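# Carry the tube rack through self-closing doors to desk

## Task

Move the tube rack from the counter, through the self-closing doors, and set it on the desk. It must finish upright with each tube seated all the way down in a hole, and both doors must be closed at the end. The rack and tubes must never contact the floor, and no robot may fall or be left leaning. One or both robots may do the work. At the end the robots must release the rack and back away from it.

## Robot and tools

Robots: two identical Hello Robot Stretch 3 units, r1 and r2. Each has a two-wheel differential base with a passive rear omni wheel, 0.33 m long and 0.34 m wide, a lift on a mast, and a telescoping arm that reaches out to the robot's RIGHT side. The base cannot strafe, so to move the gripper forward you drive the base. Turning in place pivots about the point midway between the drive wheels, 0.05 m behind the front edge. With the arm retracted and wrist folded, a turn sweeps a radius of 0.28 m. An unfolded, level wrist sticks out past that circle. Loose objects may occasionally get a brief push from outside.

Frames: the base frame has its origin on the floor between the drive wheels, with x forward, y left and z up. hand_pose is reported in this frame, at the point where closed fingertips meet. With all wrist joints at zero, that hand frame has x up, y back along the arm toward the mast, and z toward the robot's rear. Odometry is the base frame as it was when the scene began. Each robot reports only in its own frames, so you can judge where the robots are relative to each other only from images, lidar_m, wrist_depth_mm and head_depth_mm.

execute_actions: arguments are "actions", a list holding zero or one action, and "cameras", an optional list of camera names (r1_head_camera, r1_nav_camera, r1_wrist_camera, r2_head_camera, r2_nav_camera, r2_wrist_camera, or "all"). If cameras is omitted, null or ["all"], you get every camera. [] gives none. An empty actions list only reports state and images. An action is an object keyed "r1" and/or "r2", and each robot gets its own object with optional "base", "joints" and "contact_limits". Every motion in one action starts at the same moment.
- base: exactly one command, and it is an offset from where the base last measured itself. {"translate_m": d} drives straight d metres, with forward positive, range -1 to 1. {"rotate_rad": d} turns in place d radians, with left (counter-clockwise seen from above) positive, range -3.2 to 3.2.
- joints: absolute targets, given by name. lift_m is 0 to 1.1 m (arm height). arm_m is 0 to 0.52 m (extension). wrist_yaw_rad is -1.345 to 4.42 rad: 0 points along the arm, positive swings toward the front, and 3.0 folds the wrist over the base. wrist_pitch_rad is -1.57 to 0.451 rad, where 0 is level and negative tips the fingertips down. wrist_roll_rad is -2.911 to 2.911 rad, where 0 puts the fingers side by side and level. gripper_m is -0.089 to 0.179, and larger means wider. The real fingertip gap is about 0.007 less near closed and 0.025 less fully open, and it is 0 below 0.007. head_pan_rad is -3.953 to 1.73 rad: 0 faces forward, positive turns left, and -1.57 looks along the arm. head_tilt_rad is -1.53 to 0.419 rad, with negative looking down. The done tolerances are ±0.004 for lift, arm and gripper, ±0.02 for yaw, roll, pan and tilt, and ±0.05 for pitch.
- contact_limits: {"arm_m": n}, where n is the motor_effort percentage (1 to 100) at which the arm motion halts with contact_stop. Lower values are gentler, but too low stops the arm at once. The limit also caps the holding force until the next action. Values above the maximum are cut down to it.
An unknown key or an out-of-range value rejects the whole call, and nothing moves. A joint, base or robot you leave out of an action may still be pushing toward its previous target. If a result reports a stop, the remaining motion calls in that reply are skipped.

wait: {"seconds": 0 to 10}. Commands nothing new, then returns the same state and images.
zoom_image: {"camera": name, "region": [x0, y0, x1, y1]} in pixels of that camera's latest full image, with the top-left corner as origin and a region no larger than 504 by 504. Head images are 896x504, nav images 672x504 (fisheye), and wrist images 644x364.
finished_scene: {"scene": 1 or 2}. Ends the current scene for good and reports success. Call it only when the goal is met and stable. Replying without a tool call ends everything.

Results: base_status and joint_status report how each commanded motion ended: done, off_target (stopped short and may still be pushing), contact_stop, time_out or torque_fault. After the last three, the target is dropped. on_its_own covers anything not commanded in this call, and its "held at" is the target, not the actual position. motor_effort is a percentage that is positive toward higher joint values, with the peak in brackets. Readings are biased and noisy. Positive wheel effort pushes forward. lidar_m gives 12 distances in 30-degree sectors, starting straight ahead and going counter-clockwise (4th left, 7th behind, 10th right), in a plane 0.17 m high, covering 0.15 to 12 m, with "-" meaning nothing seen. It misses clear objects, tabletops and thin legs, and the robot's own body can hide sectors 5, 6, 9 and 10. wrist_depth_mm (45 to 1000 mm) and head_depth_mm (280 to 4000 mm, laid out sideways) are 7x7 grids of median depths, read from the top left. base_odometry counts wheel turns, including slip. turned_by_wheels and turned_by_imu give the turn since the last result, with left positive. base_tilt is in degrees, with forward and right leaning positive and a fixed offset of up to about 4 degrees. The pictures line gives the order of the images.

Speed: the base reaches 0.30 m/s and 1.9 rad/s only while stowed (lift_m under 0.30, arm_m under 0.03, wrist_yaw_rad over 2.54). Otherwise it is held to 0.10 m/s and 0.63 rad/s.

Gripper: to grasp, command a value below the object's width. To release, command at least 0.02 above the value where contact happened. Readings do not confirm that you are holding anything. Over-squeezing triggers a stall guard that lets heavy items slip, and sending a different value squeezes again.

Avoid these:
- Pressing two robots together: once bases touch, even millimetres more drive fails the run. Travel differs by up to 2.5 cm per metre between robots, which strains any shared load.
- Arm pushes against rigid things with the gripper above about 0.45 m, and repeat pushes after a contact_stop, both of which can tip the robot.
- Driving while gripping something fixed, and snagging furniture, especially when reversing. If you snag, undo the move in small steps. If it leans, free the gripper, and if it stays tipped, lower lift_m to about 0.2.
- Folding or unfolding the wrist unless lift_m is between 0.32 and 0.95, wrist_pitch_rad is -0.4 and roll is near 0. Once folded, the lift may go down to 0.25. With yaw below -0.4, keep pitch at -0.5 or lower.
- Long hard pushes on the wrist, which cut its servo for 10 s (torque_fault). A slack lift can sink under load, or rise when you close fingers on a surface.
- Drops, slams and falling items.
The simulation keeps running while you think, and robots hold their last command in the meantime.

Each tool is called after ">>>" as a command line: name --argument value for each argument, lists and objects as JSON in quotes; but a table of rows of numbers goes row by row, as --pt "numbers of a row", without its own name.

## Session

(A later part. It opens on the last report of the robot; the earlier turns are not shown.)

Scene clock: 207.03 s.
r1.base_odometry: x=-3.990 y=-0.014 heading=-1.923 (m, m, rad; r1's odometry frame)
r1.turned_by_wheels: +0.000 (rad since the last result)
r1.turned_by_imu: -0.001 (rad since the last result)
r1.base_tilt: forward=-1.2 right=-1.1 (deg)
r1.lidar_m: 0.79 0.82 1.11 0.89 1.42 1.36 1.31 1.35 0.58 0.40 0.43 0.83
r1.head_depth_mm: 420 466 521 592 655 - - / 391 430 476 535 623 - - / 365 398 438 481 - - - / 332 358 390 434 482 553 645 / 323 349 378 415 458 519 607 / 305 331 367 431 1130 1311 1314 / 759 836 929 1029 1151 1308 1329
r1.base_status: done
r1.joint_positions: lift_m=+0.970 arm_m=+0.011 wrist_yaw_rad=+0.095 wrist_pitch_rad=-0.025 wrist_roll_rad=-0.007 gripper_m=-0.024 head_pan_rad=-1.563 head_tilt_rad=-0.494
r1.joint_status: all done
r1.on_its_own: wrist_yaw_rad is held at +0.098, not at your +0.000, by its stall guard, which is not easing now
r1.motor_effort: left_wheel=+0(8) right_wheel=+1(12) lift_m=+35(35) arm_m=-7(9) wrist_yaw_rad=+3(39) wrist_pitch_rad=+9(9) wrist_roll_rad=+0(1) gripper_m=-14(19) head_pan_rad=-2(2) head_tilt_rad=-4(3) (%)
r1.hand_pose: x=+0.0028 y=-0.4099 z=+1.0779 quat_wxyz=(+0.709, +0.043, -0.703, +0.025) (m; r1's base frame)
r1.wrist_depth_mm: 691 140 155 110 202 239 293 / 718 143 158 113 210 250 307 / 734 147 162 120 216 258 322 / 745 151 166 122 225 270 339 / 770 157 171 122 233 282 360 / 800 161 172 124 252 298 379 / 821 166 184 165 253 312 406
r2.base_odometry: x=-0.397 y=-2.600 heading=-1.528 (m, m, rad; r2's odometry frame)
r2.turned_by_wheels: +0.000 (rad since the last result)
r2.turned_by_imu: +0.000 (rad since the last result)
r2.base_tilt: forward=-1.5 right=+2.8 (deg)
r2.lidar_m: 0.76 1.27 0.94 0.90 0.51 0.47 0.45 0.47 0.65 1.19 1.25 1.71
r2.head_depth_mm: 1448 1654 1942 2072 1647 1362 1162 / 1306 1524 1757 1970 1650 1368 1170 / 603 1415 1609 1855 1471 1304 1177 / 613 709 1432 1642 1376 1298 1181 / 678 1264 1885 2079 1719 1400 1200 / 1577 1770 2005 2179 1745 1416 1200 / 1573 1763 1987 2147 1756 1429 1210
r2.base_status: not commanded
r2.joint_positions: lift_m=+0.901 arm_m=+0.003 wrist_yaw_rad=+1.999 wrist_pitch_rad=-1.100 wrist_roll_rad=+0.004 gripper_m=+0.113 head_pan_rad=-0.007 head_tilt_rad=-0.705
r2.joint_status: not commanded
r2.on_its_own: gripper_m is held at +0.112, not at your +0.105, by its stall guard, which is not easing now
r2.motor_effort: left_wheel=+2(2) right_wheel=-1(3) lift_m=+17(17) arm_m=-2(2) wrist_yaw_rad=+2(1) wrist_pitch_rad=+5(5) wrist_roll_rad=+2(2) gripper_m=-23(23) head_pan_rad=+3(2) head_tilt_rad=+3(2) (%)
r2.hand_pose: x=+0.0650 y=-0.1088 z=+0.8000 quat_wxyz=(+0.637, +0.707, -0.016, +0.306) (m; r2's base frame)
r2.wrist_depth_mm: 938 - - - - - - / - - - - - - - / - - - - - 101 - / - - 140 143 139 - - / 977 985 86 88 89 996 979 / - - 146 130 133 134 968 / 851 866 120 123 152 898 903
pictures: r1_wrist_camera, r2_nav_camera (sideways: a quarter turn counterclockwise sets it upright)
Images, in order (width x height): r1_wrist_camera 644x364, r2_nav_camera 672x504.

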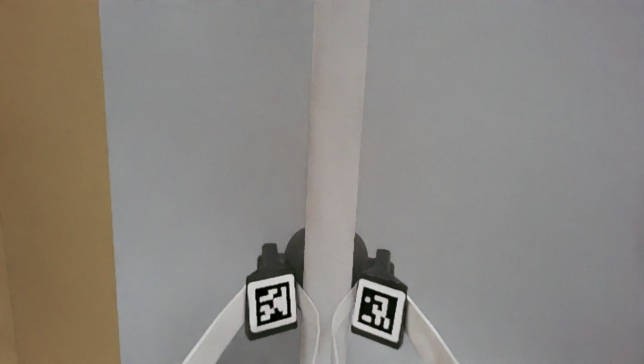

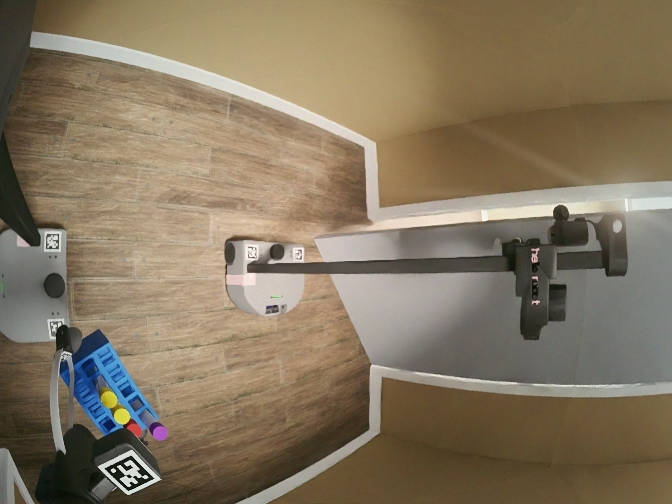

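>>> execute_actions --actions '[{"r1":{"base":{"translate_m":-0.04},"joints":{"wrist_yaw_rad":0.22}}}]' --cameras '[]'

>>> execute_actions --actions '[{"r1":{"base":{"translate_m":-0.045},"joints":{"wrist_yaw_rad":0.38}}}]' --cameras '[]'

>>> execute_actions --actions '[{"r1":{"base":{"translate_m":-0.055},"joints":{"wrist_yaw_rad":0.55}}}]' --cameras '[]'

>>> execute_actions --actions '[{"r1":{"base":{"translate_m":-0.06},"joints":{"wrist_yaw_rad":0.72}}}]' --cameras '["r1_wrist_camera"]'

Scene clock: 208.90 s.
r1.base_odometry: x=-3.976 y=+0.023 heading=-1.923 (m, m, rad; r1's odometry frame)
r1.turned_by_wheels: +0.000 (rad since the last result)
r1.turned_by_imu: +0.000 (rad since the last result)
r1.base_tilt: forward=-1.2 right=-1.0 (deg)
r1.lidar_m: 0.83 0.86 1.17 0.88 1.41 1.32 1.27 1.31 0.60 0.41 0.40 0.87
r1.head_depth_mm: 441 488 547 622 688 - - / 409 450 498 558 631 - - / 382 416 458 507 - - - / 357 387 419 453 - - 671 / 325 351 388 424 474 532 600 / 317 341 369 401 445 519 1256 / 301 325 363 1006 1152 1304 1318
r1.base_status: done
r1.joint_positions: lift_m=+0.970 arm_m=+0.010 wrist_yaw_rad=+0.240 wrist_pitch_rad=-0.025 wrist_roll_rad=-0.007 gripper_m=-0.024 head_pan_rad=-1.563 head_tilt_rad=-0.494
r1.joint_status: wrist_yaw_rad off_target (ended at +0.240, target +0.220)
r1.on_its_own: wrist_yaw_rad is at rest, and its effort (-15) is outside its rest range (-12 to +12)
r1.motor_effort: left_wheel=+1(6) right_wheel=-4(6) lift_m=+35(35) arm_m=-5(7) wrist_yaw_rad=-15(33) wrist_pitch_rad=+8(9) wrist_roll_rad=+1(1) gripper_m=-15(19) head_pan_rad=-2(2) head_tilt_rad=-4(3) (%)
r1.hand_pose: x=+0.0393 y=-0.4036 z=+1.0781 quat_wxyz=(+0.706, +0.093, -0.698, +0.076) (m; r1's base frame)
r1.wrist_depth_mm: 776 149 158 110 190 211 237 / 777 155 162 116 196 220 247 / 775 158 166 117 202 226 257 / 804 163 171 119 209 236 268 / 808 167 175 122 217 244 281 / 824 171 178 123 229 254 293 / 840 890 188 197 236 264 309
r2.base_odometry: x=-0.397 y=-2.600 heading=-1.528 (m, m, rad; r2's odometry frame)
r2.turned_by_wheels: +0.000 (rad since the last result)
r2.turned_by_imu: +0.000 (rad since the last result)
r2.base_tilt: forward=-1.5 right=+2.7 (deg)
r2.lidar_m: 0.76 1.28 0.93 0.91 0.50 0.47 0.45 0.47 0.65 1.20 1.24 1.71
r2.head_depth_mm: 1456 1654 1938 2059 1635 1358 1165 / 634 1506 1741 1975 1663 1338 1170 / 604 1392 1590 1843 1450 1279 1178 / 606 705 1396 1613 1601 1301 1188 / 1069 1250 1868 2109 1722 1402 1196 / 1593 1763 1993 2179 1724 1421 1203 / 1566 1761 2001 2124 1734 1426 1214
r2.base_status: not commanded
r2.joint_positions: lift_m=+0.901 arm_m=+0.003 wrist_yaw_rad=+1.999 wrist_pitch_rad=-1.100 wrist_roll_rad=+0.004 gripper_m=+0.113 head_pan_rad=-0.007 head_tilt_rad=-0.705
r2.joint_status: not commanded
r2.on_its_own: gripper_m is held at +0.112, not at your +0.105, by its stall guard, which is not easing now
r2.motor_effort: left_wheel=+2(2) right_wheel=-2(2) lift_m=+16(17) arm_m=-2(2) wrist_yaw_rad=+2(2) wrist_pitch_rad=+5(5) wrist_roll_rad=+2(2) gripper_m=-23(23) head_pan_rad=+2(2) head_tilt_rad=+2(2) (%)
r2.hand_pose: x=+0.0650 y=-0.1088 z=+0.8000 quat_wxyz=(+0.637, +0.707, -0.016, +0.306) (m; r2's base frame)
r2.wrist_depth_mm: 939 - - - - - - / 998 - - - - - - / - - - - - 101 - / - - 141 143 139 - - / 997 - 86 88 89 - - / - - 146 130 133 134 947 / 848 924 120 123 151 915 964
pictures: none
No camera images: the call's "cameras" was empty. Leave "cameras" out to get every camera's image.

Scene clock: 210.63 s.
r1.base_odometry: x=-3.961 y=+0.065 heading=-1.923 (m, m, rad; r1's odometry frame)
r1.turned_by_wheels: +0.000 (rad since the last result)
r1.turned_by_imu: +0.000 (rad since the last result)
r1.base_tilt: forward=-1.3 right=-1.1 (deg)
r1.lidar_m: 0.88 0.91 1.23 0.88 1.41 1.28 1.22 1.26 0.63 0.43 0.40 0.92
r1.head_depth_mm: 461 509 571 651 719 - - / 426 468 518 583 659 - - / 396 432 475 528 610 - - / 370 401 439 481 - - 705 / 347 373 402 401 410 547 620 / 320 338 374 411 452 500 568 / 309 331 354 384 431 1285 1321
r1.base_status: done
r1.joint_positions: lift_m=+0.970 arm_m=+0.010 wrist_yaw_rad=+0.403 wrist_pitch_rad=-0.024 wrist_roll_rad=-0.007 gripper_m=-0.024 head_pan_rad=-1.563 head_tilt_rad=-0.494
r1.joint_status: wrist_yaw_rad off_target (ended at +0.403, target +0.380)
r1.on_its_own: wrist_yaw_rad is at rest, and its effort (-17) is outside its rest range (-12 to +12)
r1.motor_effort: left_wheel=+1(6) right_wheel=-5(7) lift_m=+35(35) arm_m=-5(4) wrist_yaw_rad=-17(34) wrist_pitch_rad=+8(8) wrist_roll_rad=+1(1) gripper_m=-15(16) head_pan_rad=-3(2) head_tilt_rad=-4(3) (%)
r1.hand_pose: x=+0.0788 y=-0.3904 z=+1.0783 quat_wxyz=(+0.697, +0.150, -0.688, +0.134) (m; r1's base frame)
r1.wrist_depth_mm: 713 816 163 111 180 192 202 / 720 846 167 115 185 197 209 / 757 864 172 117 191 204 217 / 751 894 176 119 198 209 224 / 760 893 180 122 204 217 231 / 771 927 185 124 212 223 240 / 782 921 193 198 218 231 249
r2.base_odometry: x=-0.397 y=-2.600 heading=-1.528 (m, m, rad; r2's odometry frame)
r2.turned_by_wheels: +0.000 (rad since the last result)
r2.turned_by_imu: +0.000 (rad since the last result)
r2.base_tilt: forward=-1.5 right=+2.8 (deg)
r2.lidar_m: 0.76 1.27 0.94 0.90 0.51 0.47 0.45 0.47 0.65 1.19 1.24 1.71
r2.head_depth_mm: 1401 1657 1916 2080 1651 1367 1163 / 595 1512 1746 1958 1643 1304 1167 / 602 715 1552 1796 1427 1287 1181 / 880 1278 1447 1676 1694 1324 1186 / 1087 1234 1908 2111 1717 1407 1191 / 1591 1748 2001 2171 1728 1408 1205 / 1577 1754 2008 2139 1744 1427 1210
r2.base_status: not commanded
r2.joint_positions: lift_m=+0.901 arm_m=+0.003 wrist_yaw_rad=+1.999 wrist_pitch_rad=-1.100 wrist_roll_rad=+0.004 gripper_m=+0.113 head_pan_rad=-0.007 head_tilt_rad=-0.705
r2.joint_status: not commanded
r2.on_its_own: gripper_m is held at +0.112, not at your +0.105, by its stall guard, which is not easing now
r2.motor_effort: left_wheel=+1(2) right_wheel=-2(2) lift_m=+16(17) arm_m=-3(2) wrist_yaw_rad=+2(1) wrist_pitch_rad=+5(5) wrist_roll_rad=+2(2) gripper_m=-23(23) head_pan_rad=+2(3) head_tilt_rad=+2(2) (%)
r2.hand_pose: x=+0.0650 y=-0.1088 z=+0.8000 quat_wxyz=(+0.637, +0.707, -0.016, +0.306) (m; r2's base frame)
r2.wrist_depth_mm: 977 - - - - - - / - - - - - - - / - - - - - 101 - / - - 140 143 139 - - / 983 - 86 88 89 997 - / - - 146 129 132 134 962 / 817 891 120 123 152 920 928
pictures: none
No camera images: the call's "cameras" was empty. Leave "cameras" out to get every camera's image.

Scene clock: 212.30 s.
r1.base_odometry: x=-3.942 y=+0.117 heading=-1.922 (m, m, rad; r1's odometry frame)
r1.turned_by_wheels: +0.000 (rad since the last result)
r1.turned_by_imu: +0.000 (rad since the last result)
r1.base_tilt: forward=-1.2 right=-1.1 (deg)
r1.lidar_m: 0.93 0.96 1.30 0.88 1.42 1.22 1.17 1.21 0.65 0.43 0.40 0.97
r1.head_depth_mm: 480 532 599 683 762 - - / 441 486 540 607 686 - - / 408 446 490 544 615 - - / 379 411 450 496 - - - / 355 383 416 454 - - 633 / 333 358 385 410 381 509 565 / 312 334 341 385 424 464 531
r1.base_status: done
r1.joint_positions: lift_m=+0.970 arm_m=+0.010 wrist_yaw_rad=+0.583 wrist_pitch_rad=-0.023 wrist_roll_rad=-0.007 gripper_m=-0.024 head_pan_rad=-1.563 head_tilt_rad=-0.494
r1.joint_status: wrist_yaw_rad off_target (ended at +0.583, target +0.550)
r1.on_its_own: wrist_yaw_rad is at rest, and its effort (-25) is outside its rest range (-12 to +12)
r1.motor_effort: left_wheel=+3(6) right_wheel=-7(8) lift_m=+35(35) arm_m=-2(5) wrist_yaw_rad=-25(36) wrist_pitch_rad=+8(8) wrist_roll_rad=+0(1) gripper_m=-17(18) head_pan_rad=-2(2) head_tilt_rad=-4(3) (%)
r1.hand_pose: x=+0.1193 y=-0.3686 z=+1.0784 quat_wxyz=(+0.682, +0.211, -0.672, +0.196) (m; r1's base frame)
r1.wrist_depth_mm: 697 814 170 110 174 175 178 / 702 816 173 113 179 180 183 / 726 867 178 116 183 185 187 / 731 888 183 121 187 190 193 / 746 907 188 122 193 196 199 / 761 928 193 123 199 201 204 / 757 949 201 131 206 208 210
r2.base_odometry: x=-0.397 y=-2.600 heading=-1.528 (m, m, rad; r2's odometry frame)
r2.turned_by_wheels: +0.000 (rad since the last result)
r2.turned_by_imu: +0.000 (rad since the last result)
r2.base_tilt: forward=-1.5 right=+2.7 (deg)
r2.lidar_m: 0.76 1.27 0.94 0.90 0.50 0.47 0.45 0.47 0.65 1.19 1.24 1.71
r2.head_depth_mm: 599 1648 1929 2067 1643 1357 1160 / 602 1485 1723 1942 1595 1292 1165 / 664 924 1474 1692 1367 1291 1175 / 1013 1255 1411 1621 1693 1394 1183 / 1075 1233 2016 2107 1711 1404 1192 / 1595 1775 2012 2165 1721 1412 1202 / 1575 1756 2011 2141 1745 1427 1208
r2.base_status: not commanded
r2.joint_positions: lift_m=+0.901 arm_m=+0.003 wrist_yaw_rad=+1.999 wrist_pitch_rad=-1.100 wrist_roll_rad=+0.004 gripper_m=+0.113 head_pan_rad=-0.007 head_tilt_rad=-0.705
r2.joint_status: not commanded
r2.on_its_own: gripper_m is held at +0.112, not at your +0.105, by its stall guard, which is not easing now
r2.motor_effort: left_wheel=+2(2) right_wheel=-2(2) lift_m=+17(17) arm_m=-1(2) wrist_yaw_rad=+3(2) wrist_pitch_rad=+5(5) wrist_roll_rad=+2(2) gripper_m=-23(23) head_pan_rad=+2(2) head_tilt_rad=+2(1) (%)
r2.hand_pose: x=+0.0650 y=-0.1088 z=+0.8000 quat_wxyz=(+0.637, +0.707, -0.016, +0.306) (m; r2's base frame)
r2.wrist_depth_mm: 969 - - - - - - / - - - - - - - / - - - - - 101 - / - - 140 143 140 - - / - - 86 88 90 - - / - - 145 129 133 134 972 / 829 889 121 123 151 908 945
pictures: none
No camera images: the call's "cameras" was empty. Leave "cameras" out to get every camera's image.

Scene clock: 213.83 s.
r1.base_odometry: x=-3.921 y=+0.173 heading=-1.922 (m, m, rad; r1's odometry frame)
r1.turned_by_wheels: +0.000 (rad since the last result)
r1.turned_by_imu: +0.000 (rad since the last result)
r1.base_tilt: forward=-1.2 right=-1.0 (deg)
r1.lidar_m: 0.99 1.03 1.34 0.88 1.41 1.16 1.11 1.15 0.68 0.43 0.39 1.03
r1.head_depth_mm: 501 557 628 716 803 - - / 456 502 559 629 712 - - / 419 457 503 561 628 - - / 387 419 458 505 570 - - / 360 388 421 460 - - 639 / 336 361 388 422 449 - 566 / 315 337 361 388 346 450 509
r1.base_status: done
r1.joint_positions: lift_m=+0.970 arm_m=+0.010 wrist_yaw_rad=+0.766 wrist_pitch_rad=-0.023 wrist_roll_rad=-0.007 gripper_m=-0.024 head_pan_rad=-1.563 head_tilt_rad=-0.494
r1.joint_status: wrist_yaw_rad off_target (ended at +0.766, target +0.720)
r1.on_its_own: wrist_yaw_rad is at rest, and its effort (-36) is outside its rest range (-12 to +12)
r1.motor_effort: left_wheel=+4(5) right_wheel=-10(10) lift_m=+35(35) arm_m=-2(2) wrist_yaw_rad=-36(36) wrist_pitch_rad=+8(7) wrist_roll_rad=+1(0) gripper_m=-19(18) head_pan_rad=-1(2) head_tilt_rad=-3(4) (%)
r1.hand_pose: x=+0.1558 y=-0.3394 z=+1.0785 quat_wxyz=(+0.661, +0.271, -0.650, +0.257) (m; r1's base frame)
r1.wrist_depth_mm: 692 799 178 112 168 164 161 / 707 830 182 116 173 168 165 / 744 839 187 119 176 172 168 / 734 860 191 121 181 176 172 / 756 886 197 123 186 181 176 / 765 917 205 124 190 185 181 / 774 919 208 130 195 191 185
r2.base_odometry: x=-0.397 y=-2.600 heading=-1.528 (m, m, rad; r2's odometry frame)
r2.turned_by_wheels: +0.000 (rad since the last result)
r2.turned_by_imu: +0.000 (rad since the last result)
r2.base_tilt: forward=-1.6 right=+2.7 (deg)
r2.lidar_m: 0.77 1.27 0.94 0.90 0.50 0.47 0.45 0.47 0.65 1.19 1.24 1.71
r2.head_depth_mm: 599 1652 1951 2059 1645 1326 1156 / 619 702 1516 1876 1362 1273 1171 / 895 1332 1508 1751 1586 1314 1176 / 1072 1210 1361 1568 1686 1391 1186 / 1053 1850 2058 2183 1696 1404 1190 / 1589 1776 2007 2183 1739 1415 1202 / 1569 1771 2003 2138 1749 1431 1207
r2.base_status: not commanded
r2.joint_positions: lift_m=+0.901 arm_m=+0.003 wrist_yaw_rad=+1.999 wrist_pitch_rad=-1.100 wrist_roll_rad=+0.004 gripper_m=+0.113 head_pan_rad=-0.007 head_tilt_rad=-0.705
r2.joint_status: not commanded
r2.on_its_own: gripper_m is held at +0.112, not at your +0.105, by its stall guard, which is not easing now
r2.motor_effort: left_wheel=+2(2) right_wheel=-2(2) lift_m=+16(17) arm_m=-2(2) wrist_yaw_rad=+0(2) wrist_pitch_rad=+5(5) wrist_roll_rad=+2(2) gripper_m=-23(23) head_pan_rad=+2(3) head_tilt_rad=+2(1) (%)
r2.hand_pose: x=+0.0650 y=-0.1088 z=+0.8000 quat_wxyz=(+0.637, +0.707, -0.016, +0.306) (m; r2's base frame)
r2.wrist_depth_mm: 990 - - - - - - / - - - - - - - / - - - - - 101 - / - - 140 143 139 - - / 957 977 86 88 90 - 971 / - - 146 130 133 134 958 / 843 896 120 123 152 900 931
pictures: r1_wrist_camera
Images, in order (width x height): r1_wrist_camera 644x364.

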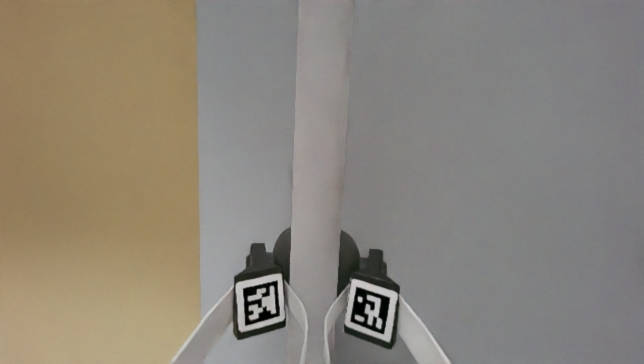

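>>> execute_actions --actions '[{"r1":{"base":{"translate_m":-0.06},"joints":{"wrist_yaw_rad":0.92}}}]' --cameras '[]'

>>> execute_actions --actions '[{"r1":{"base":{"translate_m":-0.06},"joints":{"wrist_yaw_rad":1.09}}}]' --cameras '[]'

>>> execute_actions --actions '[{"r1":{"base":{"translate_m":-0.06},"joints":{"wrist_yaw_rad":1.23}}}]' --cameras '[]'

>>> execute_actions --actions '[{"r1":{"base":{"translate_m":-0.055},"joints":{"wrist_yaw_rad":1.34}}}]' --cameras '["r1_wrist_camera"]'

Scene clock: 215.80 s.
r1.base_odometry: x=-3.901 y=+0.230 heading=-1.921 (m, m, rad; r1's odometry frame)
r1.turned_by_wheels: +0.000 (rad since the last result)
r1.turned_by_imu: +0.000 (rad since the last result)
r1.base_tilt: forward=-1.1 right=-1.0 (deg)
r1.lidar_m: 1.05 1.09 1.00 0.89 1.41 1.09 1.05 1.08 0.71 0.43 0.38 1.10
r1.head_depth_mm: 524 584 659 760 849 - - / 472 519 580 654 741 - - / 428 468 514 573 647 - - / 392 426 463 510 569 633 - / 362 390 422 461 493 - - / 336 360 387 419 440 - 566 / 314 334 358 385 415 437 501
r1.base_status: done
r1.joint_positions: lift_m=+0.970 arm_m=+0.010 wrist_yaw_rad=+0.959 wrist_pitch_rad=-0.023 wrist_roll_rad=-0.007 gripper_m=-0.024 head_pan_rad=-1.563 head_tilt_rad=-0.494
r1.joint_status: wrist_yaw_rad off_target (ended at +0.959, target +0.920)
r1.on_its_own: wrist_yaw_rad is at rest, and its effort (-30) is outside its rest range (-12 to +12)
r1.motor_effort: left_wheel=+4(8) right_wheel=-8(10) lift_m=+35(35) arm_m=-2(3) wrist_yaw_rad=-30(41) wrist_pitch_rad=+8(8) wrist_roll_rad=+1(1) gripper_m=-18(18) head_pan_rad=-2(3) head_tilt_rad=-4(4) (%)
r1.hand_pose: x=+0.1878 y=-0.3021 z=+1.0785 quat_wxyz=(+0.634, +0.332, -0.621, +0.320) (m; r1's base frame)
r1.wrist_depth_mm: 728 804 186 111 164 155 147 / 731 833 191 115 167 159 150 / 744 853 196 122 172 162 153 / 769 873 202 122 176 165 156 / 786 887 208 124 181 169 160 / 784 922 - 125 183 173 163 / 814 936 218 132 185 177 166
r2.base_odometry: x=-0.397 y=-2.600 heading=-1.528 (m, m, rad; r2's odometry frame)
r2.turned_by_wheels: +0.000 (rad since the last result)
r2.turned_by_imu: +0.000 (rad since the last result)
r2.base_tilt: forward=-1.5 right=+2.7 (deg)
r2.lidar_m: 0.78 1.27 0.94 0.90 0.50 0.47 0.45 0.47 0.65 1.19 1.24 0.78
r2.head_depth_mm: 598 700 1852 2003 1641 1293 1166 / 858 1434 1645 1867 1367 1269 1167 / 1112 1269 1455 1683 1681 1346 1182 / 1038 1147 1311 1529 1655 1392 1187 / - - 2689 2166 1696 1412 1193 / 1595 1760 2013 2185 1731 1413 1207 / 1572 1759 1997 2140 1733 1434 1206
r2.base_status: not commanded
r2.joint_positions: lift_m=+0.901 arm_m=+0.003 wrist_yaw_rad=+1.999 wrist_pitch_rad=-1.100 wrist_roll_rad=+0.004 gripper_m=+0.113 head_pan_rad=-0.007 head_tilt_rad=-0.705
r2.joint_status: not commanded
r2.on_its_own: gripper_m is held at +0.112, not at your +0.105, by its stall guard, which is not easing now
r2.motor_effort: left_wheel=+2(2) right_wheel=-2(2) lift_m=+17(17) arm_m=-1(3) wrist_yaw_rad=+2(2) wrist_pitch_rad=+5(5) wrist_roll_rad=+2(2) gripper_m=-23(23) head_pan_rad=+3(2) head_tilt_rad=+2(3) (%)
r2.hand_pose: x=+0.0650 y=-0.1088 z=+0.8000 quat_wxyz=(+0.637, +0.707, -0.016, +0.306) (m; r2's base frame)
r2.wrist_depth_mm: 955 - - - - - - / - - - - - - - / - - - - - 101 - / - - 140 143 139 - - / - 975 86 88 90 - - / - - 146 129 133 135 946 / 848 914 120 123 152 911 908
pictures: none
No camera images: the call's "cameras" was empty. Leave "cameras" out to get every camera's image.

Scene clock: 217.37 s.
r1.base_odometry: x=-3.880 y=+0.286 heading=-1.921 (m, m, rad; r1's odometry frame)
r1.turned_by_wheels: +0.000 (rad since the last result)
r1.turned_by_imu: +0.000 (rad since the last result)
r1.base_tilt: forward=-1.2 right=-1.1 (deg)
r1.lidar_m: 1.11 1.15 1.01 0.90 1.34 1.03 0.99 1.02 0.75 0.43 0.37 0.37
r1.head_depth_mm: 552 617 703 813 910 - - / 488 540 602 682 781 - - / 438 478 527 587 661 - - / 396 429 470 515 574 646 - / 363 391 422 459 506 - - / 335 357 384 415 438 - - / 310 330 352 378 404 - 494
r1.base_status: done
r1.joint_positions: lift_m=+0.970 arm_m=+0.010 wrist_yaw_rad=+1.135 wrist_pitch_rad=-0.022 wrist_roll_rad=-0.007 gripper_m=-0.024 head_pan_rad=-1.563 head_tilt_rad=-0.494
r1.joint_status: wrist_yaw_rad off_target (ended at +1.135, target +1.090)
r1.on_its_own: wrist_yaw_rad is at rest, and its effort (-35) is outside its rest range (-12 to +12)
r1.motor_effort: left_wheel=+5(7) right_wheel=-10(13) lift_m=+35(35) arm_m=-1(2) wrist_yaw_rad=-35(35) wrist_pitch_rad=+8(8) wrist_roll_rad=+1(1) gripper_m=-19(19) head_pan_rad=-1(2) head_tilt_rad=-3(4) (%)
r1.hand_pose: x=+0.2104 y=-0.2629 z=+1.0786 quat_wxyz=(+0.603, +0.386, -0.590, +0.375) (m; r1's base frame)
r1.wrist_depth_mm: 780 847 904 113 161 149 138 / 800 864 900 117 165 152 140 / 804 887 940 119 168 154 142 / 817 915 975 121 172 158 145 / 854 947 - 123 175 160 148 / 861 957 - 125 177 164 150 / 881 - - 130 180 168 153
r2.base_odometry: x=-0.397 y=-2.600 heading=-1.528 (m, m, rad; r2's odometry frame)
r2.turned_by_wheels: +0.000 (rad since the last result)
r2.turned_by_imu: +0.000 (rad since the last result)
r2.base_tilt: forward=-1.4 right=+2.7 (deg)
r2.lidar_m: 0.90 1.27 0.94 0.90 0.50 0.47 0.45 0.47 0.65 1.19 1.24 0.80
r2.head_depth_mm: 844 1579 1720 1870 1356 1265 1163 / 937 1372 1604 1885 1459 1284 1172 / 1089 1217 1387 1616 1665 1383 1176 / 977 1089 1262 1498 1654 1388 1181 / - - 2738 2183 1714 1413 1196 / 1588 1751 1988 2174 1727 1414 1206 / 1572 1764 2000 2128 1760 1434 1215
r2.base_status: not commanded
r2.joint_positions: lift_m=+0.901 arm_m=+0.003 wrist_yaw_rad=+1.999 wrist_pitch_rad=-1.100 wrist_roll_rad=+0.004 gripper_m=+0.113 head_pan_rad=-0.007 head_tilt_rad=-0.705
r2.joint_status: not commanded
r2.on_its_own: gripper_m is held at +0.112, not at your +0.105, by its stall guard, which is not easing now
r2.motor_effort: left_wheel=+2(2) right_wheel=-2(2) lift_m=+18(17) arm_m=-3(2) wrist_yaw_rad=+2(1) wrist_pitch_rad=+5(5) wrist_roll_rad=+2(2) gripper_m=-23(22) head_pan_rad=+2(2) head_tilt_rad=+3(2) (%)
r2.hand_pose: x=+0.0650 y=-0.1088 z=+0.8000 quat_wxyz=(+0.637, +0.707, -0.016, +0.306) (m; r2's base frame)
r2.wrist_depth_mm: 964 - - - - - - / - - - - - 954 - / - - - - - 101 - / - - 140 144 140 - - / 970 - 86 88 89 - - / - - 146 129 134 134 966 / 847 899 121 123 152 922 935
pictures: none
No camera images: the call's "cameras" was empty. Leave "cameras" out to get every camera's image.

Scene clock: 218.93 s.
r1.base_odometry: x=-3.860 y=+0.342 heading=-1.920 (m, m, rad; r1's odometry frame)
r1.turned_by_wheels: +0.001 (rad since the last result)
r1.turned_by_imu: +0.000 (rad since the last result)
r1.base_tilt: forward=-1.2 right=-1.1 (deg)
r1.lidar_m: 1.17 1.21 0.91 0.92 1.32 0.97 0.93 0.96 0.81 0.42 0.35 0.35
r1.head_depth_mm: 592 666 765 896 1008 - - / 511 565 637 723 831 - - / 451 494 544 607 685 - - / 403 437 476 523 582 653 - / 364 392 423 459 504 570 - / 333 355 380 411 436 - - / 306 324 345 370 394 - -
r1.base_status: done
r1.joint_positions: lift_m=+0.970 arm_m=+0.010 wrist_yaw_rad=+1.294 wrist_pitch_rad=-0.022 wrist_roll_rad=-0.007 gripper_m=-0.024 head_pan_rad=-1.563 head_tilt_rad=-0.494
r1.joint_status: wrist_yaw_rad off_target (ended at +1.294, target +1.230)
r1.on_its_own: wrist_yaw_rad is at rest, and its effort (-49) is outside its rest range (-12 to +12)
r1.motor_effort: left_wheel=+5(7) right_wheel=-14(14) lift_m=+35(35) arm_m=+2(2) wrist_yaw_rad=-49(51) wrist_pitch_rad=+7(8) wrist_roll_rad=+1(1) gripper_m=-21(22) head_pan_rad=-3(2) head_tilt_rad=-3(3) (%)
r1.hand_pose: x=+0.2245 y=-0.2248 z=+1.0788 quat_wxyz=(+0.571, +0.431, -0.557, +0.421) (m; r1's base frame)
r1.wrist_depth_mm: 848 904 941 112 159 143 130 / 878 937 986 116 162 146 132 / 888 954 - 120 165 148 134 / 909 - - 181 169 151 136 / 939 - - 127 172 154 139 / 944 - - 126 173 156 141 / - - - 133 175 159 144
r2.base_odometry: x=-0.397 y=-2.600 heading=-1.528 (m, m, rad; r2's odometry frame)
r2.turned_by_wheels: +0.000 (rad since the last result)
r2.turned_by_imu: +0.000 (rad since the last result)
r2.base_tilt: forward=-1.5 right=+2.7 (deg)
r2.lidar_m: 0.93 1.27 0.94 0.90 0.50 0.47 0.45 0.47 0.65 1.19 1.25 0.82
r2.head_depth_mm: 895 1569 1885 1996 1326 1266 1166 / 1130 1306 1523 1831 1517 1309 1169 / 1014 1139 1302 1508 1624 1384 1178 / 938 1075 1242 1999 1641 1382 1189 / - - 2700 2166 1715 1411 1200 / 1596 1750 2007 2171 1720 1419 1204 / 1580 1756 2017 2136 1742 1424 1211
r2.base_status: not commanded
r2.joint_positions: lift_m=+0.901 arm_m=+0.003 wrist_yaw_rad=+1.999 wrist_pitch_rad=-1.100 wrist_roll_rad=+0.004 gripper_m=+0.113 head_pan_rad=-0.007 head_tilt_rad=-0.705
r2.joint_status: not commanded
r2.on_its_own: gripper_m is held at +0.112, not at your +0.105, by its stall guard, which is not easing now
r2.motor_effort: left_wheel=+2(1) right_wheel=-2(2) lift_m=+17(17) arm_m=-2(1) wrist_yaw_rad=+2(2) wrist_pitch_rad=+5(5) wrist_roll_rad=+2(2) gripper_m=-23(23) head_pan_rad=+2(2) head_tilt_rad=+3(3) (%)
r2.hand_pose: x=+0.0650 y=-0.1088 z=+0.8000 quat_wxyz=(+0.637, +0.707, -0.016, +0.306) (m; r2's base frame)
r2.wrist_depth_mm: 989 - - - - - - / - - - - - - - / - - - - - 101 - / - - 141 144 140 - - / 948 995 86 88 89 993 989 / - - 146 129 133 134 944 / 833 898 120 123 152 882 917
pictures: none
No camera images: the call's "cameras" was empty. Leave "cameras" out to get every camera's image.

Scene clock: 220.43 s.
r1.base_odometry: x=-3.841 y=+0.394 heading=-1.919 (m, m, rad; r1's odometry frame)
r1.turned_by_wheels: +0.001 (rad since the last result)
r1.turned_by_imu: +0.000 (rad since the last result)
r1.base_tilt: forward=-1.0 right=-1.1 (deg)
r1.lidar_m: 1.23 1.27 0.93 1.30 1.26 0.91 0.88 0.90 0.88 0.42 0.34 0.33
r1.head_depth_mm: 645 734 844 1002 1098 - - / 542 603 680 780 898 - - / 468 513 566 634 715 - - / 412 446 486 535 593 665 - / 368 394 425 461 505 563 - / 332 353 379 407 439 - - / 302 320 341 364 388 - -
r1.base_status: done
r1.joint_positions: lift_m=+0.970 arm_m=+0.010 wrist_yaw_rad=+1.426 wrist_pitch_rad=-0.021 wrist_roll_rad=-0.007 gripper_m=-0.024 head_pan_rad=-1.563 head_tilt_rad=-0.494
r1.joint_status: wrist_yaw_rad off_target (ended at +1.426, target +1.340)
r1.on_its_own: wrist_yaw_rad is at rest, and its effort (-66) is outside its rest range (-12 to +12)
r1.motor_effort: left_wheel=+6(7) right_wheel=-18(19) lift_m=+35(35) arm_m=+5(5) wrist_yaw_rad=-66(69) wrist_pitch_rad=+7(7) wrist_roll_rad=+1(1) gripper_m=-24(24) head_pan_rad=-3(1) head_tilt_rad=-3(4) (%)
r1.hand_pose: x=+0.2316 y=-0.1915 z=+1.0791 quat_wxyz=(+0.542, +0.467, -0.528, +0.459) (m; r1's base frame)
r1.wrist_depth_mm: 964 - - 114 157 139 125 / - - - 116 160 141 126 / - - - 119 163 143 128 / - - - 124 166 146 130 / - - - 125 170 148 132 / - - - 126 170 151 134 / - - - 133 170 154 137
r2.base_odometry: x=-0.397 y=-2.600 heading=-1.528 (m, m, rad; r2's odometry frame)
r2.turned_by_wheels: +0.000 (rad since the last result)
r2.turned_by_imu: +0.000 (rad since the last result)
r2.base_tilt: forward=-1.5 right=+2.6 (deg)
r2.lidar_m: 1.07 1.27 0.93 0.90 0.50 0.47 0.45 0.47 0.65 1.19 1.24 0.84
r2.head_depth_mm: 1206 1515 1861 2009 1433 1260 1161 / 1083 1240 1451 1750 1613 1341 1172 / 915 1038 1198 1387 1568 1380 1177 / - - 2843 2074 1694 1389 1189 / - - 2723 2167 1707 1409 1191 / 1599 1769 1991 2173 1726 1409 1205 / 1579 1747 2003 2138 1738 1431 1210
r2.base_status: not commanded
r2.joint_positions: lift_m=+0.901 arm_m=+0.003 wrist_yaw_rad=+1.999 wrist_pitch_rad=-1.100 wrist_roll_rad=+0.004 gripper_m=+0.113 head_pan_rad=-0.007 head_tilt_rad=-0.705
r2.joint_status: not commanded
r2.on_its_own: gripper_m is held at +0.112, not at your +0.105, by its stall guard, which is not easing now
r2.motor_effort: left_wheel=+2(3) right_wheel=-2(2) lift_m=+17(17) arm_m=-2(2) wrist_yaw_rad=+2(2) wrist_pitch_rad=+5(5) wrist_roll_rad=+2(2) gripper_m=-23(23) head_pan_rad=+3(2) head_tilt_rad=+3(3) (%)
r2.hand_pose: x=+0.0650 y=-0.1088 z=+0.8000 quat_wxyz=(+0.637, +0.707, -0.016, +0.306) (m; r2's base frame)
r2.wrist_depth_mm: 991 - - - - - - / - - - - - 973 - / - - - - - 101 - / - - 140 143 140 - - / 970 967 86 88 89 - - / - - 146 130 133 134 949 / 851 873 121 123 152 909 930
pictures: r1_wrist_camera
Images, in order (width x height): r1_wrist_camera 644x364.

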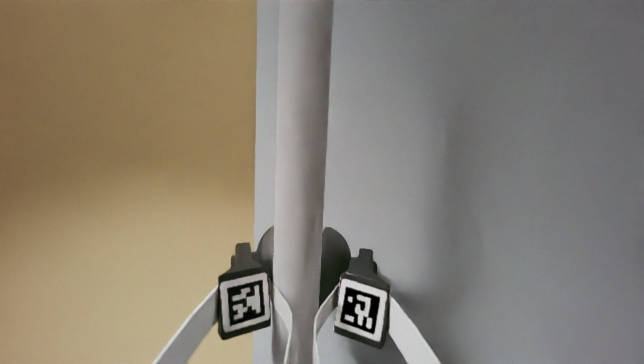

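>>> execute_actions --actions '[{"r1":{"base":{"translate_m":-0.06},"joints":{"wrist_yaw_rad":1.55}}}]' --cameras '[]'

>>> execute_actions --actions '[{"r1":{"base":{"translate_m":-0.06},"joints":{"wrist_yaw_rad":1.65}}}]' --cameras '[]'

>>> execute_actions --actions '[{"r1":{"base":{"translate_m":-0.06},"joints":{"wrist_yaw_rad":1.72}}}]' --cameras '["r1_wrist_camera","r2_nav_camera"]'

Scene clock: 222.53 s.
r1.base_odometry: x=-3.820 y=+0.450 heading=-1.919 (m, m, rad; r1's odometry frame)
r1.turned_by_wheels: +0.001 (rad since the last result)
r1.turned_by_imu: -0.001 (rad since the last result)
r1.base_tilt: forward=-1.2 right=-1.0 (deg)
r1.lidar_m: 1.29 1.33 0.95 1.29 1.17 0.85 0.81 0.84 0.99 0.42 0.32 0.31
r1.head_depth_mm: 739 830 921 1038 1117 - - / 593 664 752 866 1011 - - / 496 544 603 675 756 - - / 427 461 502 551 611 685 748 / 373 400 430 466 508 558 596 / 332 353 376 403 435 476 - / 299 316 335 355 379 - -
r1.base_status: done
r1.joint_positions: lift_m=+0.970 arm_m=+0.010 wrist_yaw_rad=+1.609 wrist_pitch_rad=-0.020 wrist_roll_rad=-0.007 gripper_m=-0.024 head_pan_rad=-1.563 head_tilt_rad=-0.494
r1.joint_status: wrist_yaw_rad off_target (ended at +1.609, target +1.550)
r1.on_its_own: wrist_yaw_rad is at rest, and its effort (-45) is outside its rest range (-12 to +12)
r1.motor_effort: left_wheel=+6(6) right_wheel=-13(13) lift_m=+35(35) arm_m=+3(5) wrist_yaw_rad=-45(44) wrist_pitch_rad=+7(7) wrist_roll_rad=+1(1) gripper_m=-21(20) head_pan_rad=-2(3) head_tilt_rad=-3(3) (%)
r1.hand_pose: x=+0.2342 y=-0.1450 z=+1.0793 quat_wxyz=(+0.497, +0.513, -0.483, +0.506) (m; r1's base frame)
r1.wrist_depth_mm: - - - 113 157 136 119 / - - - 116 160 138 121 / - - - 121 162 139 122 / - - - 183 165 142 124 / - - - 125 168 144 125 / - - - 126 168 146 127 / - - - 134 166 148 129
r2.base_odometry: x=-0.397 y=-2.600 heading=-1.528 (m, m, rad; r2's odometry frame)
r2.turned_by_wheels: +0.000 (rad since the last result)
r2.turned_by_imu: +0.000 (rad since the last result)
r2.base_tilt: forward=-1.5 right=+2.6 (deg)
r2.lidar_m: 1.02 1.27 0.94 0.91 0.50 0.47 0.45 0.47 0.65 1.19 1.24 0.87
r2.head_depth_mm: 1155 1416 1823 2013 1433 1283 1161 / 957 1126 1320 1610 1659 1371 1172 / 860 970 1124 1373 1563 1382 1177 / - - 2986 2148 1694 1386 1177 / - - 2736 2150 1710 1406 1192 / 1610 1772 1986 2190 1726 1414 1203 / 1575 1762 2014 2133 1736 1428 1216
r2.base_status: not commanded
r2.joint_positions: lift_m=+0.901 arm_m=+0.003 wrist_yaw_rad=+1.999 wrist_pitch_rad=-1.100 wrist_roll_rad=+0.004 gripper_m=+0.113 head_pan_rad=-0.007 head_tilt_rad=-0.705
r2.joint_status: not commanded
r2.on_its_own: gripper_m is held at +0.112, not at your +0.105, by its stall guard, which is not easing now
r2.motor_effort: left_wheel=+2(2) right_wheel=-2(2) lift_m=+17(17) arm_m=-2(1) wrist_yaw_rad=+2(2) wrist_pitch_rad=+5(5) wrist_roll_rad=+2(2) gripper_m=-23(23) head_pan_rad=+2(2) head_tilt_rad=+2(2) (%)
r2.hand_pose: x=+0.0650 y=-0.1088 z=+0.8000 quat_wxyz=(+0.637, +0.707, -0.016, +0.306) (m; r2's base frame)
r2.wrist_depth_mm: 939 - - - - - - / - - - - - - - / - - - - - 101 - / - - 140 143 139 - - / 954 961 86 88 89 977 - / - - 146 130 133 134 940 / 801 897 121 123 152 910 890
pictures: none
No camera images: the call's "cameras" was empty. Leave "cameras" out to get every camera's image.

Scene clock: 224.13 s.
r1.base_odometry: x=-3.800 y=+0.507 heading=-1.918 (m, m, rad; r1's odometry frame)
r1.turned_by_wheels: +0.001 (rad since the last result)
r1.turned_by_imu: +0.000 (rad since the last result)
r1.base_tilt: forward=-1.2 right=-1.2 (deg)
r1.lidar_m: 0.30 1.39 0.97 1.28 1.09 0.79 0.75 0.78 0.98 0.42 0.30 0.29
r1.head_depth_mm: 784 842 936 1037 1122 - - / 679 766 875 994 1114 - - / 542 595 661 746 833 - - / 452 487 531 582 643 706 779 / 386 413 443 478 519 568 623 / 338 358 381 406 436 475 - / 300 316 333 353 374 391 -
r1.base_status: done
r1.joint_positions: lift_m=+0.970 arm_m=+0.010 wrist_yaw_rad=+1.732 wrist_pitch_rad=-0.019 wrist_roll_rad=-0.007 gripper_m=-0.024 head_pan_rad=-1.563 head_tilt_rad=-0.494
r1.joint_status: wrist_yaw_rad off_target (ended at +1.732, target +1.650)
r1.on_its_own: wrist_yaw_rad is at rest, and its effort (-64) is outside its rest range (-12 to +12)
r1.motor_effort: left_wheel=+6(9) right_wheel=-17(18) lift_m=+35(35) arm_m=+7(7) wrist_yaw_rad=-64(64) wrist_pitch_rad=+7(7) wrist_roll_rad=+1(1) gripper_m=-24(23) head_pan_rad=-2(2) head_tilt_rad=-3(4) (%)
r1.hand_pose: x=+0.2310 y=-0.1134 z=+1.0795 quat_wxyz=(+0.465, +0.541, -0.451, +0.536) (m; r1's base frame)
r1.wrist_depth_mm: - - - 114 156 132 115 / - - - 117 157 134 116 / - - - 120 160 136 118 / - - - 124 163 138 119 / - - - 125 165 140 121 / - - - 127 164 142 122 / - - - 133 164 144 124
r2.base_odometry: x=-0.397 y=-2.600 heading=-1.528 (m, m, rad; r2's odometry frame)
r2.turned_by_wheels: +0.000 (rad since the last result)
r2.turned_by_imu: +0.000 (rad since the last result)
r2.base_tilt: forward=-1.5 right=+2.7 (deg)
r2.lidar_m: 0.99 1.27 0.94 0.90 0.50 0.47 0.45 0.47 0.65 1.19 1.24 0.90
r2.head_depth_mm: 1102 1325 1724 2000 1502 1310 1166 / 828 931 1130 1395 1581 1372 1164 / - - 2751 2060 1610 1385 1178 / - - 2953 2173 1699 1396 1186 / - - 2702 2179 1686 1409 1189 / 1603 1766 1999 2171 1718 1416 1200 / 1572 1766 1989 2149 1737 1420 1206
r2.base_status: not commanded
r2.joint_positions: lift_m=+0.901 arm_m=+0.003 wrist_yaw_rad=+1.999 wrist_pitch_rad=-1.100 wrist_roll_rad=+0.004 gripper_m=+0.113 head_pan_rad=-0.007 head_tilt_rad=-0.705
r2.joint_status: not commanded
r2.on_its_own: gripper_m is held at +0.112, not at your +0.105, by its stall guard, which is not easing now
r2.motor_effort: left_wheel=+1(2) right_wheel=-2(1) lift_m=+17(17) arm_m=-1(2) wrist_yaw_rad=+3(2) wrist_pitch_rad=+5(5) wrist_roll_rad=+2(2) gripper_m=-23(23) head_pan_rad=+2(3) head_tilt_rad=+4(2) (%)
r2.hand_pose: x=+0.0650 y=-0.1088 z=+0.8000 quat_wxyz=(+0.637, +0.707, -0.016, +0.306) (m; r2's base frame)
r2.wrist_depth_mm: 972 - - - - - - / - - - - - - 977 / - - - - - 101 - / - - 141 143 139 - - / 974 - 86 88 89 - 968 / - - 146 130 133 133 969 / 827 878 121 123 152 896 925
pictures: none
No camera images: the call's "cameras" was empty. Leave "cameras" out to get every camera's image.

Scene clock: 227.73 s.
r1.base_odometry: x=-3.780 y=+0.563 heading=-1.918 (m, m, rad; r1's odometry frame)
r1.turned_by_wheels: +0.000 (rad since the last result)
r1.turned_by_imu: +0.052 (rad since the last result)
r1.base_tilt: forward=-1.1 right=-1.0 (deg)
r1.lidar_m: 0.29 1.47 1.00 1.27 0.96 0.72 0.70 0.74 0.97 0.41 0.29 0.28
r1.head_depth_mm: 770 834 921 1017 1108 - - / 670 754 865 985 1091 - - / 531 583 646 727 822 - - / 440 476 517 567 626 664 753 / 376 402 431 465 505 553 595 / 329 348 369 394 422 461 - / 294 307 323 342 363 378 -
r1.base_status: done
r1.joint_positions: lift_m=+0.970 arm_m=+0.009 wrist_yaw_rad=+1.832 wrist_pitch_rad=-0.019 wrist_roll_rad=-0.007 gripper_m=-0.024 head_pan_rad=-1.563 head_tilt_rad=-0.495
r1.joint_status: wrist_yaw_rad off_target (ended at +1.832, target +1.720)
r1.on_its_own: wrist_yaw_rad is held at +1.807, not at your +1.720, by its stall guard, which is still easing
r1.motor_effort: left_wheel=+1(13) right_wheel=-6(36) lift_m=+35(35) arm_m=+8(10) wrist_yaw_rad=-19(76) wrist_pitch_rad=+6(8) wrist_roll_rad=+1(2) gripper_m=-15(24) head_pan_rad=-2(2) head_tilt_rad=-2(4) (%)
r1.hand_pose: x=+0.2257 y=-0.0884 z=+1.0796 quat_wxyz=(+0.438, +0.563, -0.424, +0.559) (m; r1's base frame)
r1.wrist_depth_mm: - - - 113 160 133 114 / - - - 116 161 134 115 / - - - 122 164 136 116 / - - - 188 167 137 117 / - - - 125 169 140 119 / - - - 127 165 141 120 / - - - 136 171 143 121
r2.base_odometry: x=-0.397 y=-2.600 heading=-1.528 (m, m, rad; r2's odometry frame)
r2.turned_by_wheels: +0.000 (rad since the last result)
r2.turned_by_imu: +0.000 (rad since the last result)
r2.base_tilt: forward=-1.6 right=+2.7 (deg)
r2.lidar_m: 0.97 1.27 0.94 0.90 0.50 0.47 0.45 0.47 0.65 1.20 1.25 0.94
r2.head_depth_mm: 858 1026 1625 1940 1606 1361 1164 / - 959 1096 1270 1521 1379 1170 / - - 2929 2135 1666 1375 1180 / - - 2965 2164 1692 1398 1184 / - - 2724 2157 1695 1396 1200 / 1593 1756 2005 2193 1724 1420 1204 / 1572 1759 2019 2150 1750 1431 1206
r2.base_status: not commanded
r2.joint_positions: lift_m=+0.901 arm_m=+0.003 wrist_yaw_rad=+1.999 wrist_pitch_rad=-1.100 wrist_roll_rad=+0.004 gripper_m=+0.113 head_pan_rad=-0.007 head_tilt_rad=-0.705
r2.joint_status: not commanded
r2.on_its_own: gripper_m is held at +0.112, not at your +0.105, by its stall guard, which is not easing now
r2.motor_effort: left_wheel=+2(2) right_wheel=-2(2) lift_m=+17(17) arm_m=-3(2) wrist_yaw_rad=+1(1) wrist_pitch_rad=+5(5) wrist_roll_rad=+2(2) gripper_m=-23(23) head_pan_rad=+2(2) head_tilt_rad=+3(2) (%)
r2.hand_pose: x=+0.0650 y=-0.1088 z=+0.8000 quat_wxyz=(+0.637, +0.707, -0.016, +0.306) (m; r2's base frame)
r2.wrist_depth_mm: 962 - - - - - - / - - - - - - 978 / - - - - - 101 - / - - 140 144 139 - - / 999 998 86 88 90 - - / - - 145 129 133 134 951 / 837 877 121 123 152 887 951
pictures: r1_wrist_camera, r2_nav_camera (sideways: a quarter turn counterclockwise sets it upright)
Images, in order (width x height): r1_wrist_camera 644x364, r2_nav_camera 672x504.

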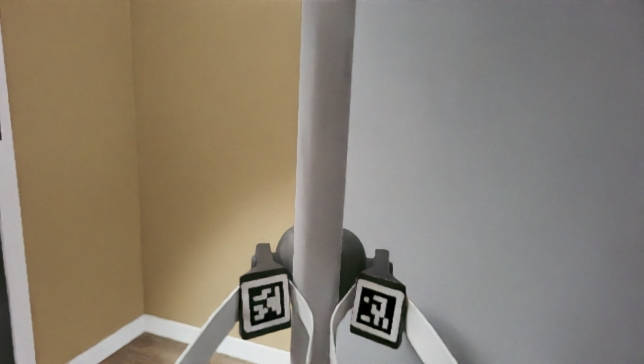

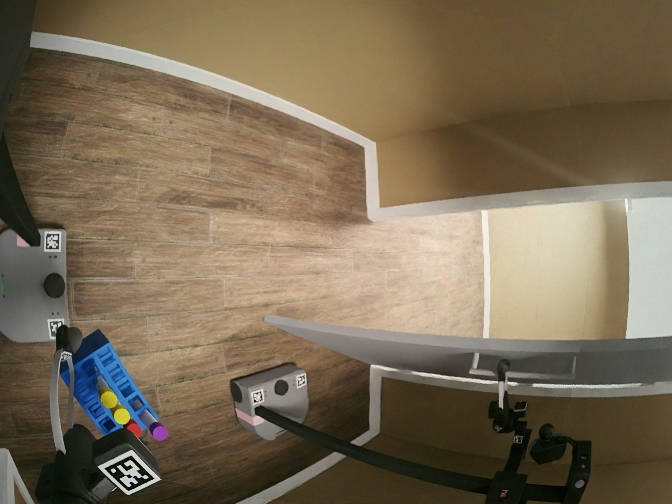

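>>> execute_actions --actions '[{"r1":{"base":{"translate_m":-0.06},"joints":{"wrist_yaw_rad":1.9}}}]' --cameras '[]'

>>> execute_actions --actions '[{"r1":{"base":{"translate_m":-0.06},"joints":{"wrist_yaw_rad":1.96}},"r2":{"base":{"translate_m":0.3}}}]' --cameras '["r2_nav_camera"]'

Scene clock: 229.53 s.
r1.base_odometry: x=-3.759 y=+0.619 heading=-1.917 (m, m, rad; r1's odometry frame)
r1.turned_by_wheels: +0.000 (rad since the last result)
r1.turned_by_imu: -0.001 (rad since the last result)
r1.base_tilt: forward=-1.1 right=-1.2 (deg)
r1.lidar_m: 0.26 1.53 1.03 1.27 0.88 0.66 0.64 0.67 0.95 0.42 0.28 0.26
r1.head_depth_mm: 774 842 922 1015 1101 - - / 763 839 913 1020 1126 - - / 607 667 745 840 944 - - / 481 518 562 615 674 691 804 / 398 423 453 486 525 570 613 / 340 358 378 401 428 460 514 / 298 310 326 343 361 378 -
r1.base_status: done
r1.joint_positions: lift_m=+0.970 arm_m=+0.010 wrist_yaw_rad=+1.946 wrist_pitch_rad=-0.019 wrist_roll_rad=-0.007 gripper_m=-0.024 head_pan_rad=-1.563 head_tilt_rad=-0.495
r1.joint_status: wrist_yaw_rad off_target (ended at +1.946, target +1.900)
r1.on_its_own: wrist_yaw_rad is at rest, and its effort (-35) is outside its rest range (-12 to +12)
r1.motor_effort: left_wheel=+3(5) right_wheel=-10(11) lift_m=+35(35) arm_m=+5(6) wrist_yaw_rad=-35(36) wrist_pitch_rad=+6(6) wrist_roll_rad=+1(1) gripper_m=-19(19) head_pan_rad=-2(1) head_tilt_rad=-2(3) (%)
r1.hand_pose: x=+0.2166 y=-0.0609 z=+1.0795 quat_wxyz=(+0.405, +0.586, -0.391, +0.583) (m; r1's base frame)
r1.wrist_depth_mm: 859 - - 114 158 130 110 / 935 - - 117 159 131 111 / 956 - - 120 161 132 113 / - - - 125 163 134 113 / - - - 125 166 135 115 / - - - 127 163 138 116 / - - - 134 163 139 117
r2.base_odometry: x=-0.397 y=-2.600 heading=-1.528 (m, m, rad; r2's odometry frame)
r2.turned_by_wheels: +0.000 (rad since the last result)
r2.turned_by_imu: +0.000 (rad since the last result)
r2.base_tilt: forward=-1.4 right=+2.7 (deg)
r2.lidar_m: 1.89 1.27 0.94 0.90 0.51 0.47 0.45 0.47 0.65 1.20 1.24 0.95
r2.head_depth_mm: - 961 1338 1925 1631 1357 1162 / - - 2876 2114 1570 1367 1171 / - - 2880 2136 1677 1384 1174 / - - 2999 2168 1687 1391 1184 / - - 2730 2161 1711 1410 1197 / 1604 1759 1999 2170 1730 1420 1210 / 1571 1759 2007 2152 1749 1435 1218
r2.base_status: not commanded
r2.joint_positions: lift_m=+0.901 arm_m=+0.003 wrist_yaw_rad=+1.999 wrist_pitch_rad=-1.100 wrist_roll_rad=+0.004 gripper_m=+0.113 head_pan_rad=-0.007 head_tilt_rad=-0.705
r2.joint_status: not commanded
r2.on_its_own: gripper_m is held at +0.112, not at your +0.105, by its stall guard, which is not easing now
r2.motor_effort: left_wheel=+3(2) right_wheel=-2(2) lift_m=+16(17) arm_m=-3(2) wrist_yaw_rad=+2(2) wrist_pitch_rad=+5(5) wrist_roll_rad=+2(2) gripper_m=-24(23) head_pan_rad=+3(2) head_tilt_rad=+3(2) (%)
r2.hand_pose: x=+0.0650 y=-0.1088 z=+0.8000 quat_wxyz=(+0.637, +0.707, -0.016, +0.306) (m; r2's base frame)
r2.wrist_depth_mm: 983 - - - - - - / - - - - - - 994 / - - - - - 101 954 / - - 140 143 139 - - / 992 964 86 88 89 996 - / - - 145 130 133 134 930 / 844 902 120 123 152 903 927
pictures: none
No camera images: the call's "cameras" was empty. Leave "cameras" out to get every camera's image.

Scene clock: 233.50 s.
r1.base_odometry: x=-3.739 y=+0.676 heading=-1.917 (m, m, rad; r1's odometry frame)
r1.turned_by_wheels: +0.000 (rad since the last result)
r1.turned_by_imu: -0.002 (rad since the last result)
r1.base_tilt: forward=-1.2 right=-1.2 (deg)
r1.lidar_m: 0.24 0.83 1.40 1.27 0.80 0.60 0.58 0.61 0.86 0.43 0.27 0.24
r1.head_depth_mm: 772 839 920 1014 1097 - - / 773 840 924 1017 1123 - - / 744 811 889 997 1095 - - / 547 590 638 698 760 - 878 / 434 459 488 521 558 596 657 / 359 376 395 417 441 467 516 / 306 319 332 347 364 382 -
r1.base_status: done
r1.joint_positions: lift_m=+0.970 arm_m=+0.009 wrist_yaw_rad=+2.096 wrist_pitch_rad=-0.018 wrist_roll_rad=-0.007 gripper_m=-0.024 head_pan_rad=-1.563 head_tilt_rad=-0.495
r1.joint_status: wrist_yaw_rad off_target (ended at +2.096, target +1.960)
r1.on_its_own: wrist_yaw_rad is held at +2.093, not at your +1.960, by its stall guard, which is not easing now
r1.motor_effort: left_wheel=+0(6) right_wheel=-5(15) lift_m=+35(35) arm_m=+8(9) wrist_yaw_rad=-2(55) wrist_pitch_rad=+7(7) wrist_roll_rad=+1(0) gripper_m=-16(23) head_pan_rad=-2(1) head_tilt_rad=-2(3) (%)
r1.hand_pose: x=+0.1999 y=-0.0262 z=+1.0796 quat_wxyz=(+0.360, +0.614, -0.346, +0.611) (m; r1's base frame)
r1.wrist_depth_mm: - - - 116 161 131 110 / - - - 117 164 132 111 / - - 969 119 166 134 112 / - 718 - 123 168 135 113 / - - - 124 170 136 114 / - - - 126 165 138 115 / - - - 138 175 140 116
r2.base_odometry: x=-0.384 y=-2.900 heading=-1.528 (m, m, rad; r2's odometry frame)
r2.turned_by_wheels: +0.000 (rad since the last result)
r2.turned_by_imu: +0.001 (rad since the last result)
r2.base_tilt: forward=-1.6 right=+2.6 (deg)
r2.lidar_m: 1.59 1.26 0.93 0.90 0.94 0.73 0.75 0.78 0.96 1.20 0.81 0.68
r2.head_depth_mm: - - 2778 1998 1581 1304 1156 / - - 2848 2099 1661 1372 1163 / - - 2939 2144 1679 1385 1182 / - - 3004 2160 1690 1393 1181 / - - 3021 2031 1705 1405 1195 / 3967 1505 1658 1911 1729 1415 1201 / 1308 1471 1678 1951 1739 1425 1212
r2.base_status: done
r2.joint_positions: lift_m=+0.901 arm_m=+0.003 wrist_yaw_rad=+1.999 wrist_pitch_rad=-1.100 wrist_roll_rad=+0.004 gripper_m=+0.113 head_pan_rad=-0.007 head_tilt_rad=-0.705
r2.joint_status: not commanded
r2.on_its_own: gripper_m is held at +0.112, not at your +0.105, by its stall guard, which is not easing now
r2.motor_effort: left_wheel=+2(7) right_wheel=-3(1) lift_m=+17(16) arm_m=-1(1) wrist_yaw_rad=+2(3) wrist_pitch_rad=+5(5) wrist_roll_rad=+2(2) gripper_m=-23(23) head_pan_rad=+2(2) head_tilt_rad=+2(2) (%)
r2.hand_pose: x=+0.0650 y=-0.1088 z=+0.8000 quat_wxyz=(+0.637, +0.707, -0.016, +0.306) (m; r2's base frame)
r2.wrist_depth_mm: 973 - - - - - - / - - - - - - - / - - - - - 101 947 / - - 140 142 129 922 881 / 982 977 86 88 89 922 840 / - - 146 129 133 134 992 / 879 932 120 123 151 911 907
pictures: r2_nav_camera (sideways: a quarter turn counterclockwise sets it upright)
Images, in order (width x height): r2_nav_camera 672x504.

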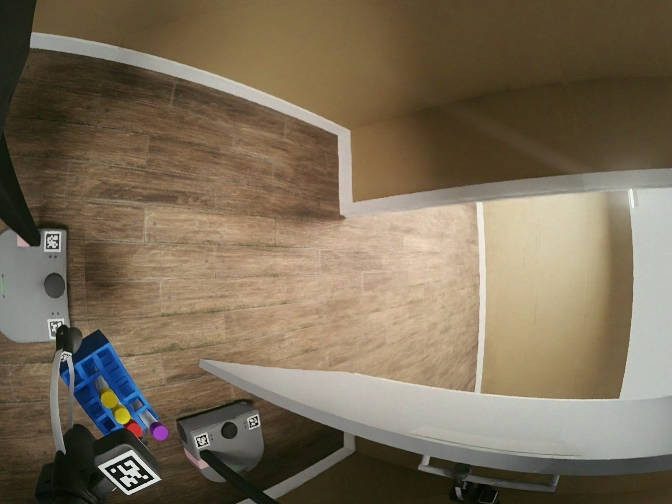

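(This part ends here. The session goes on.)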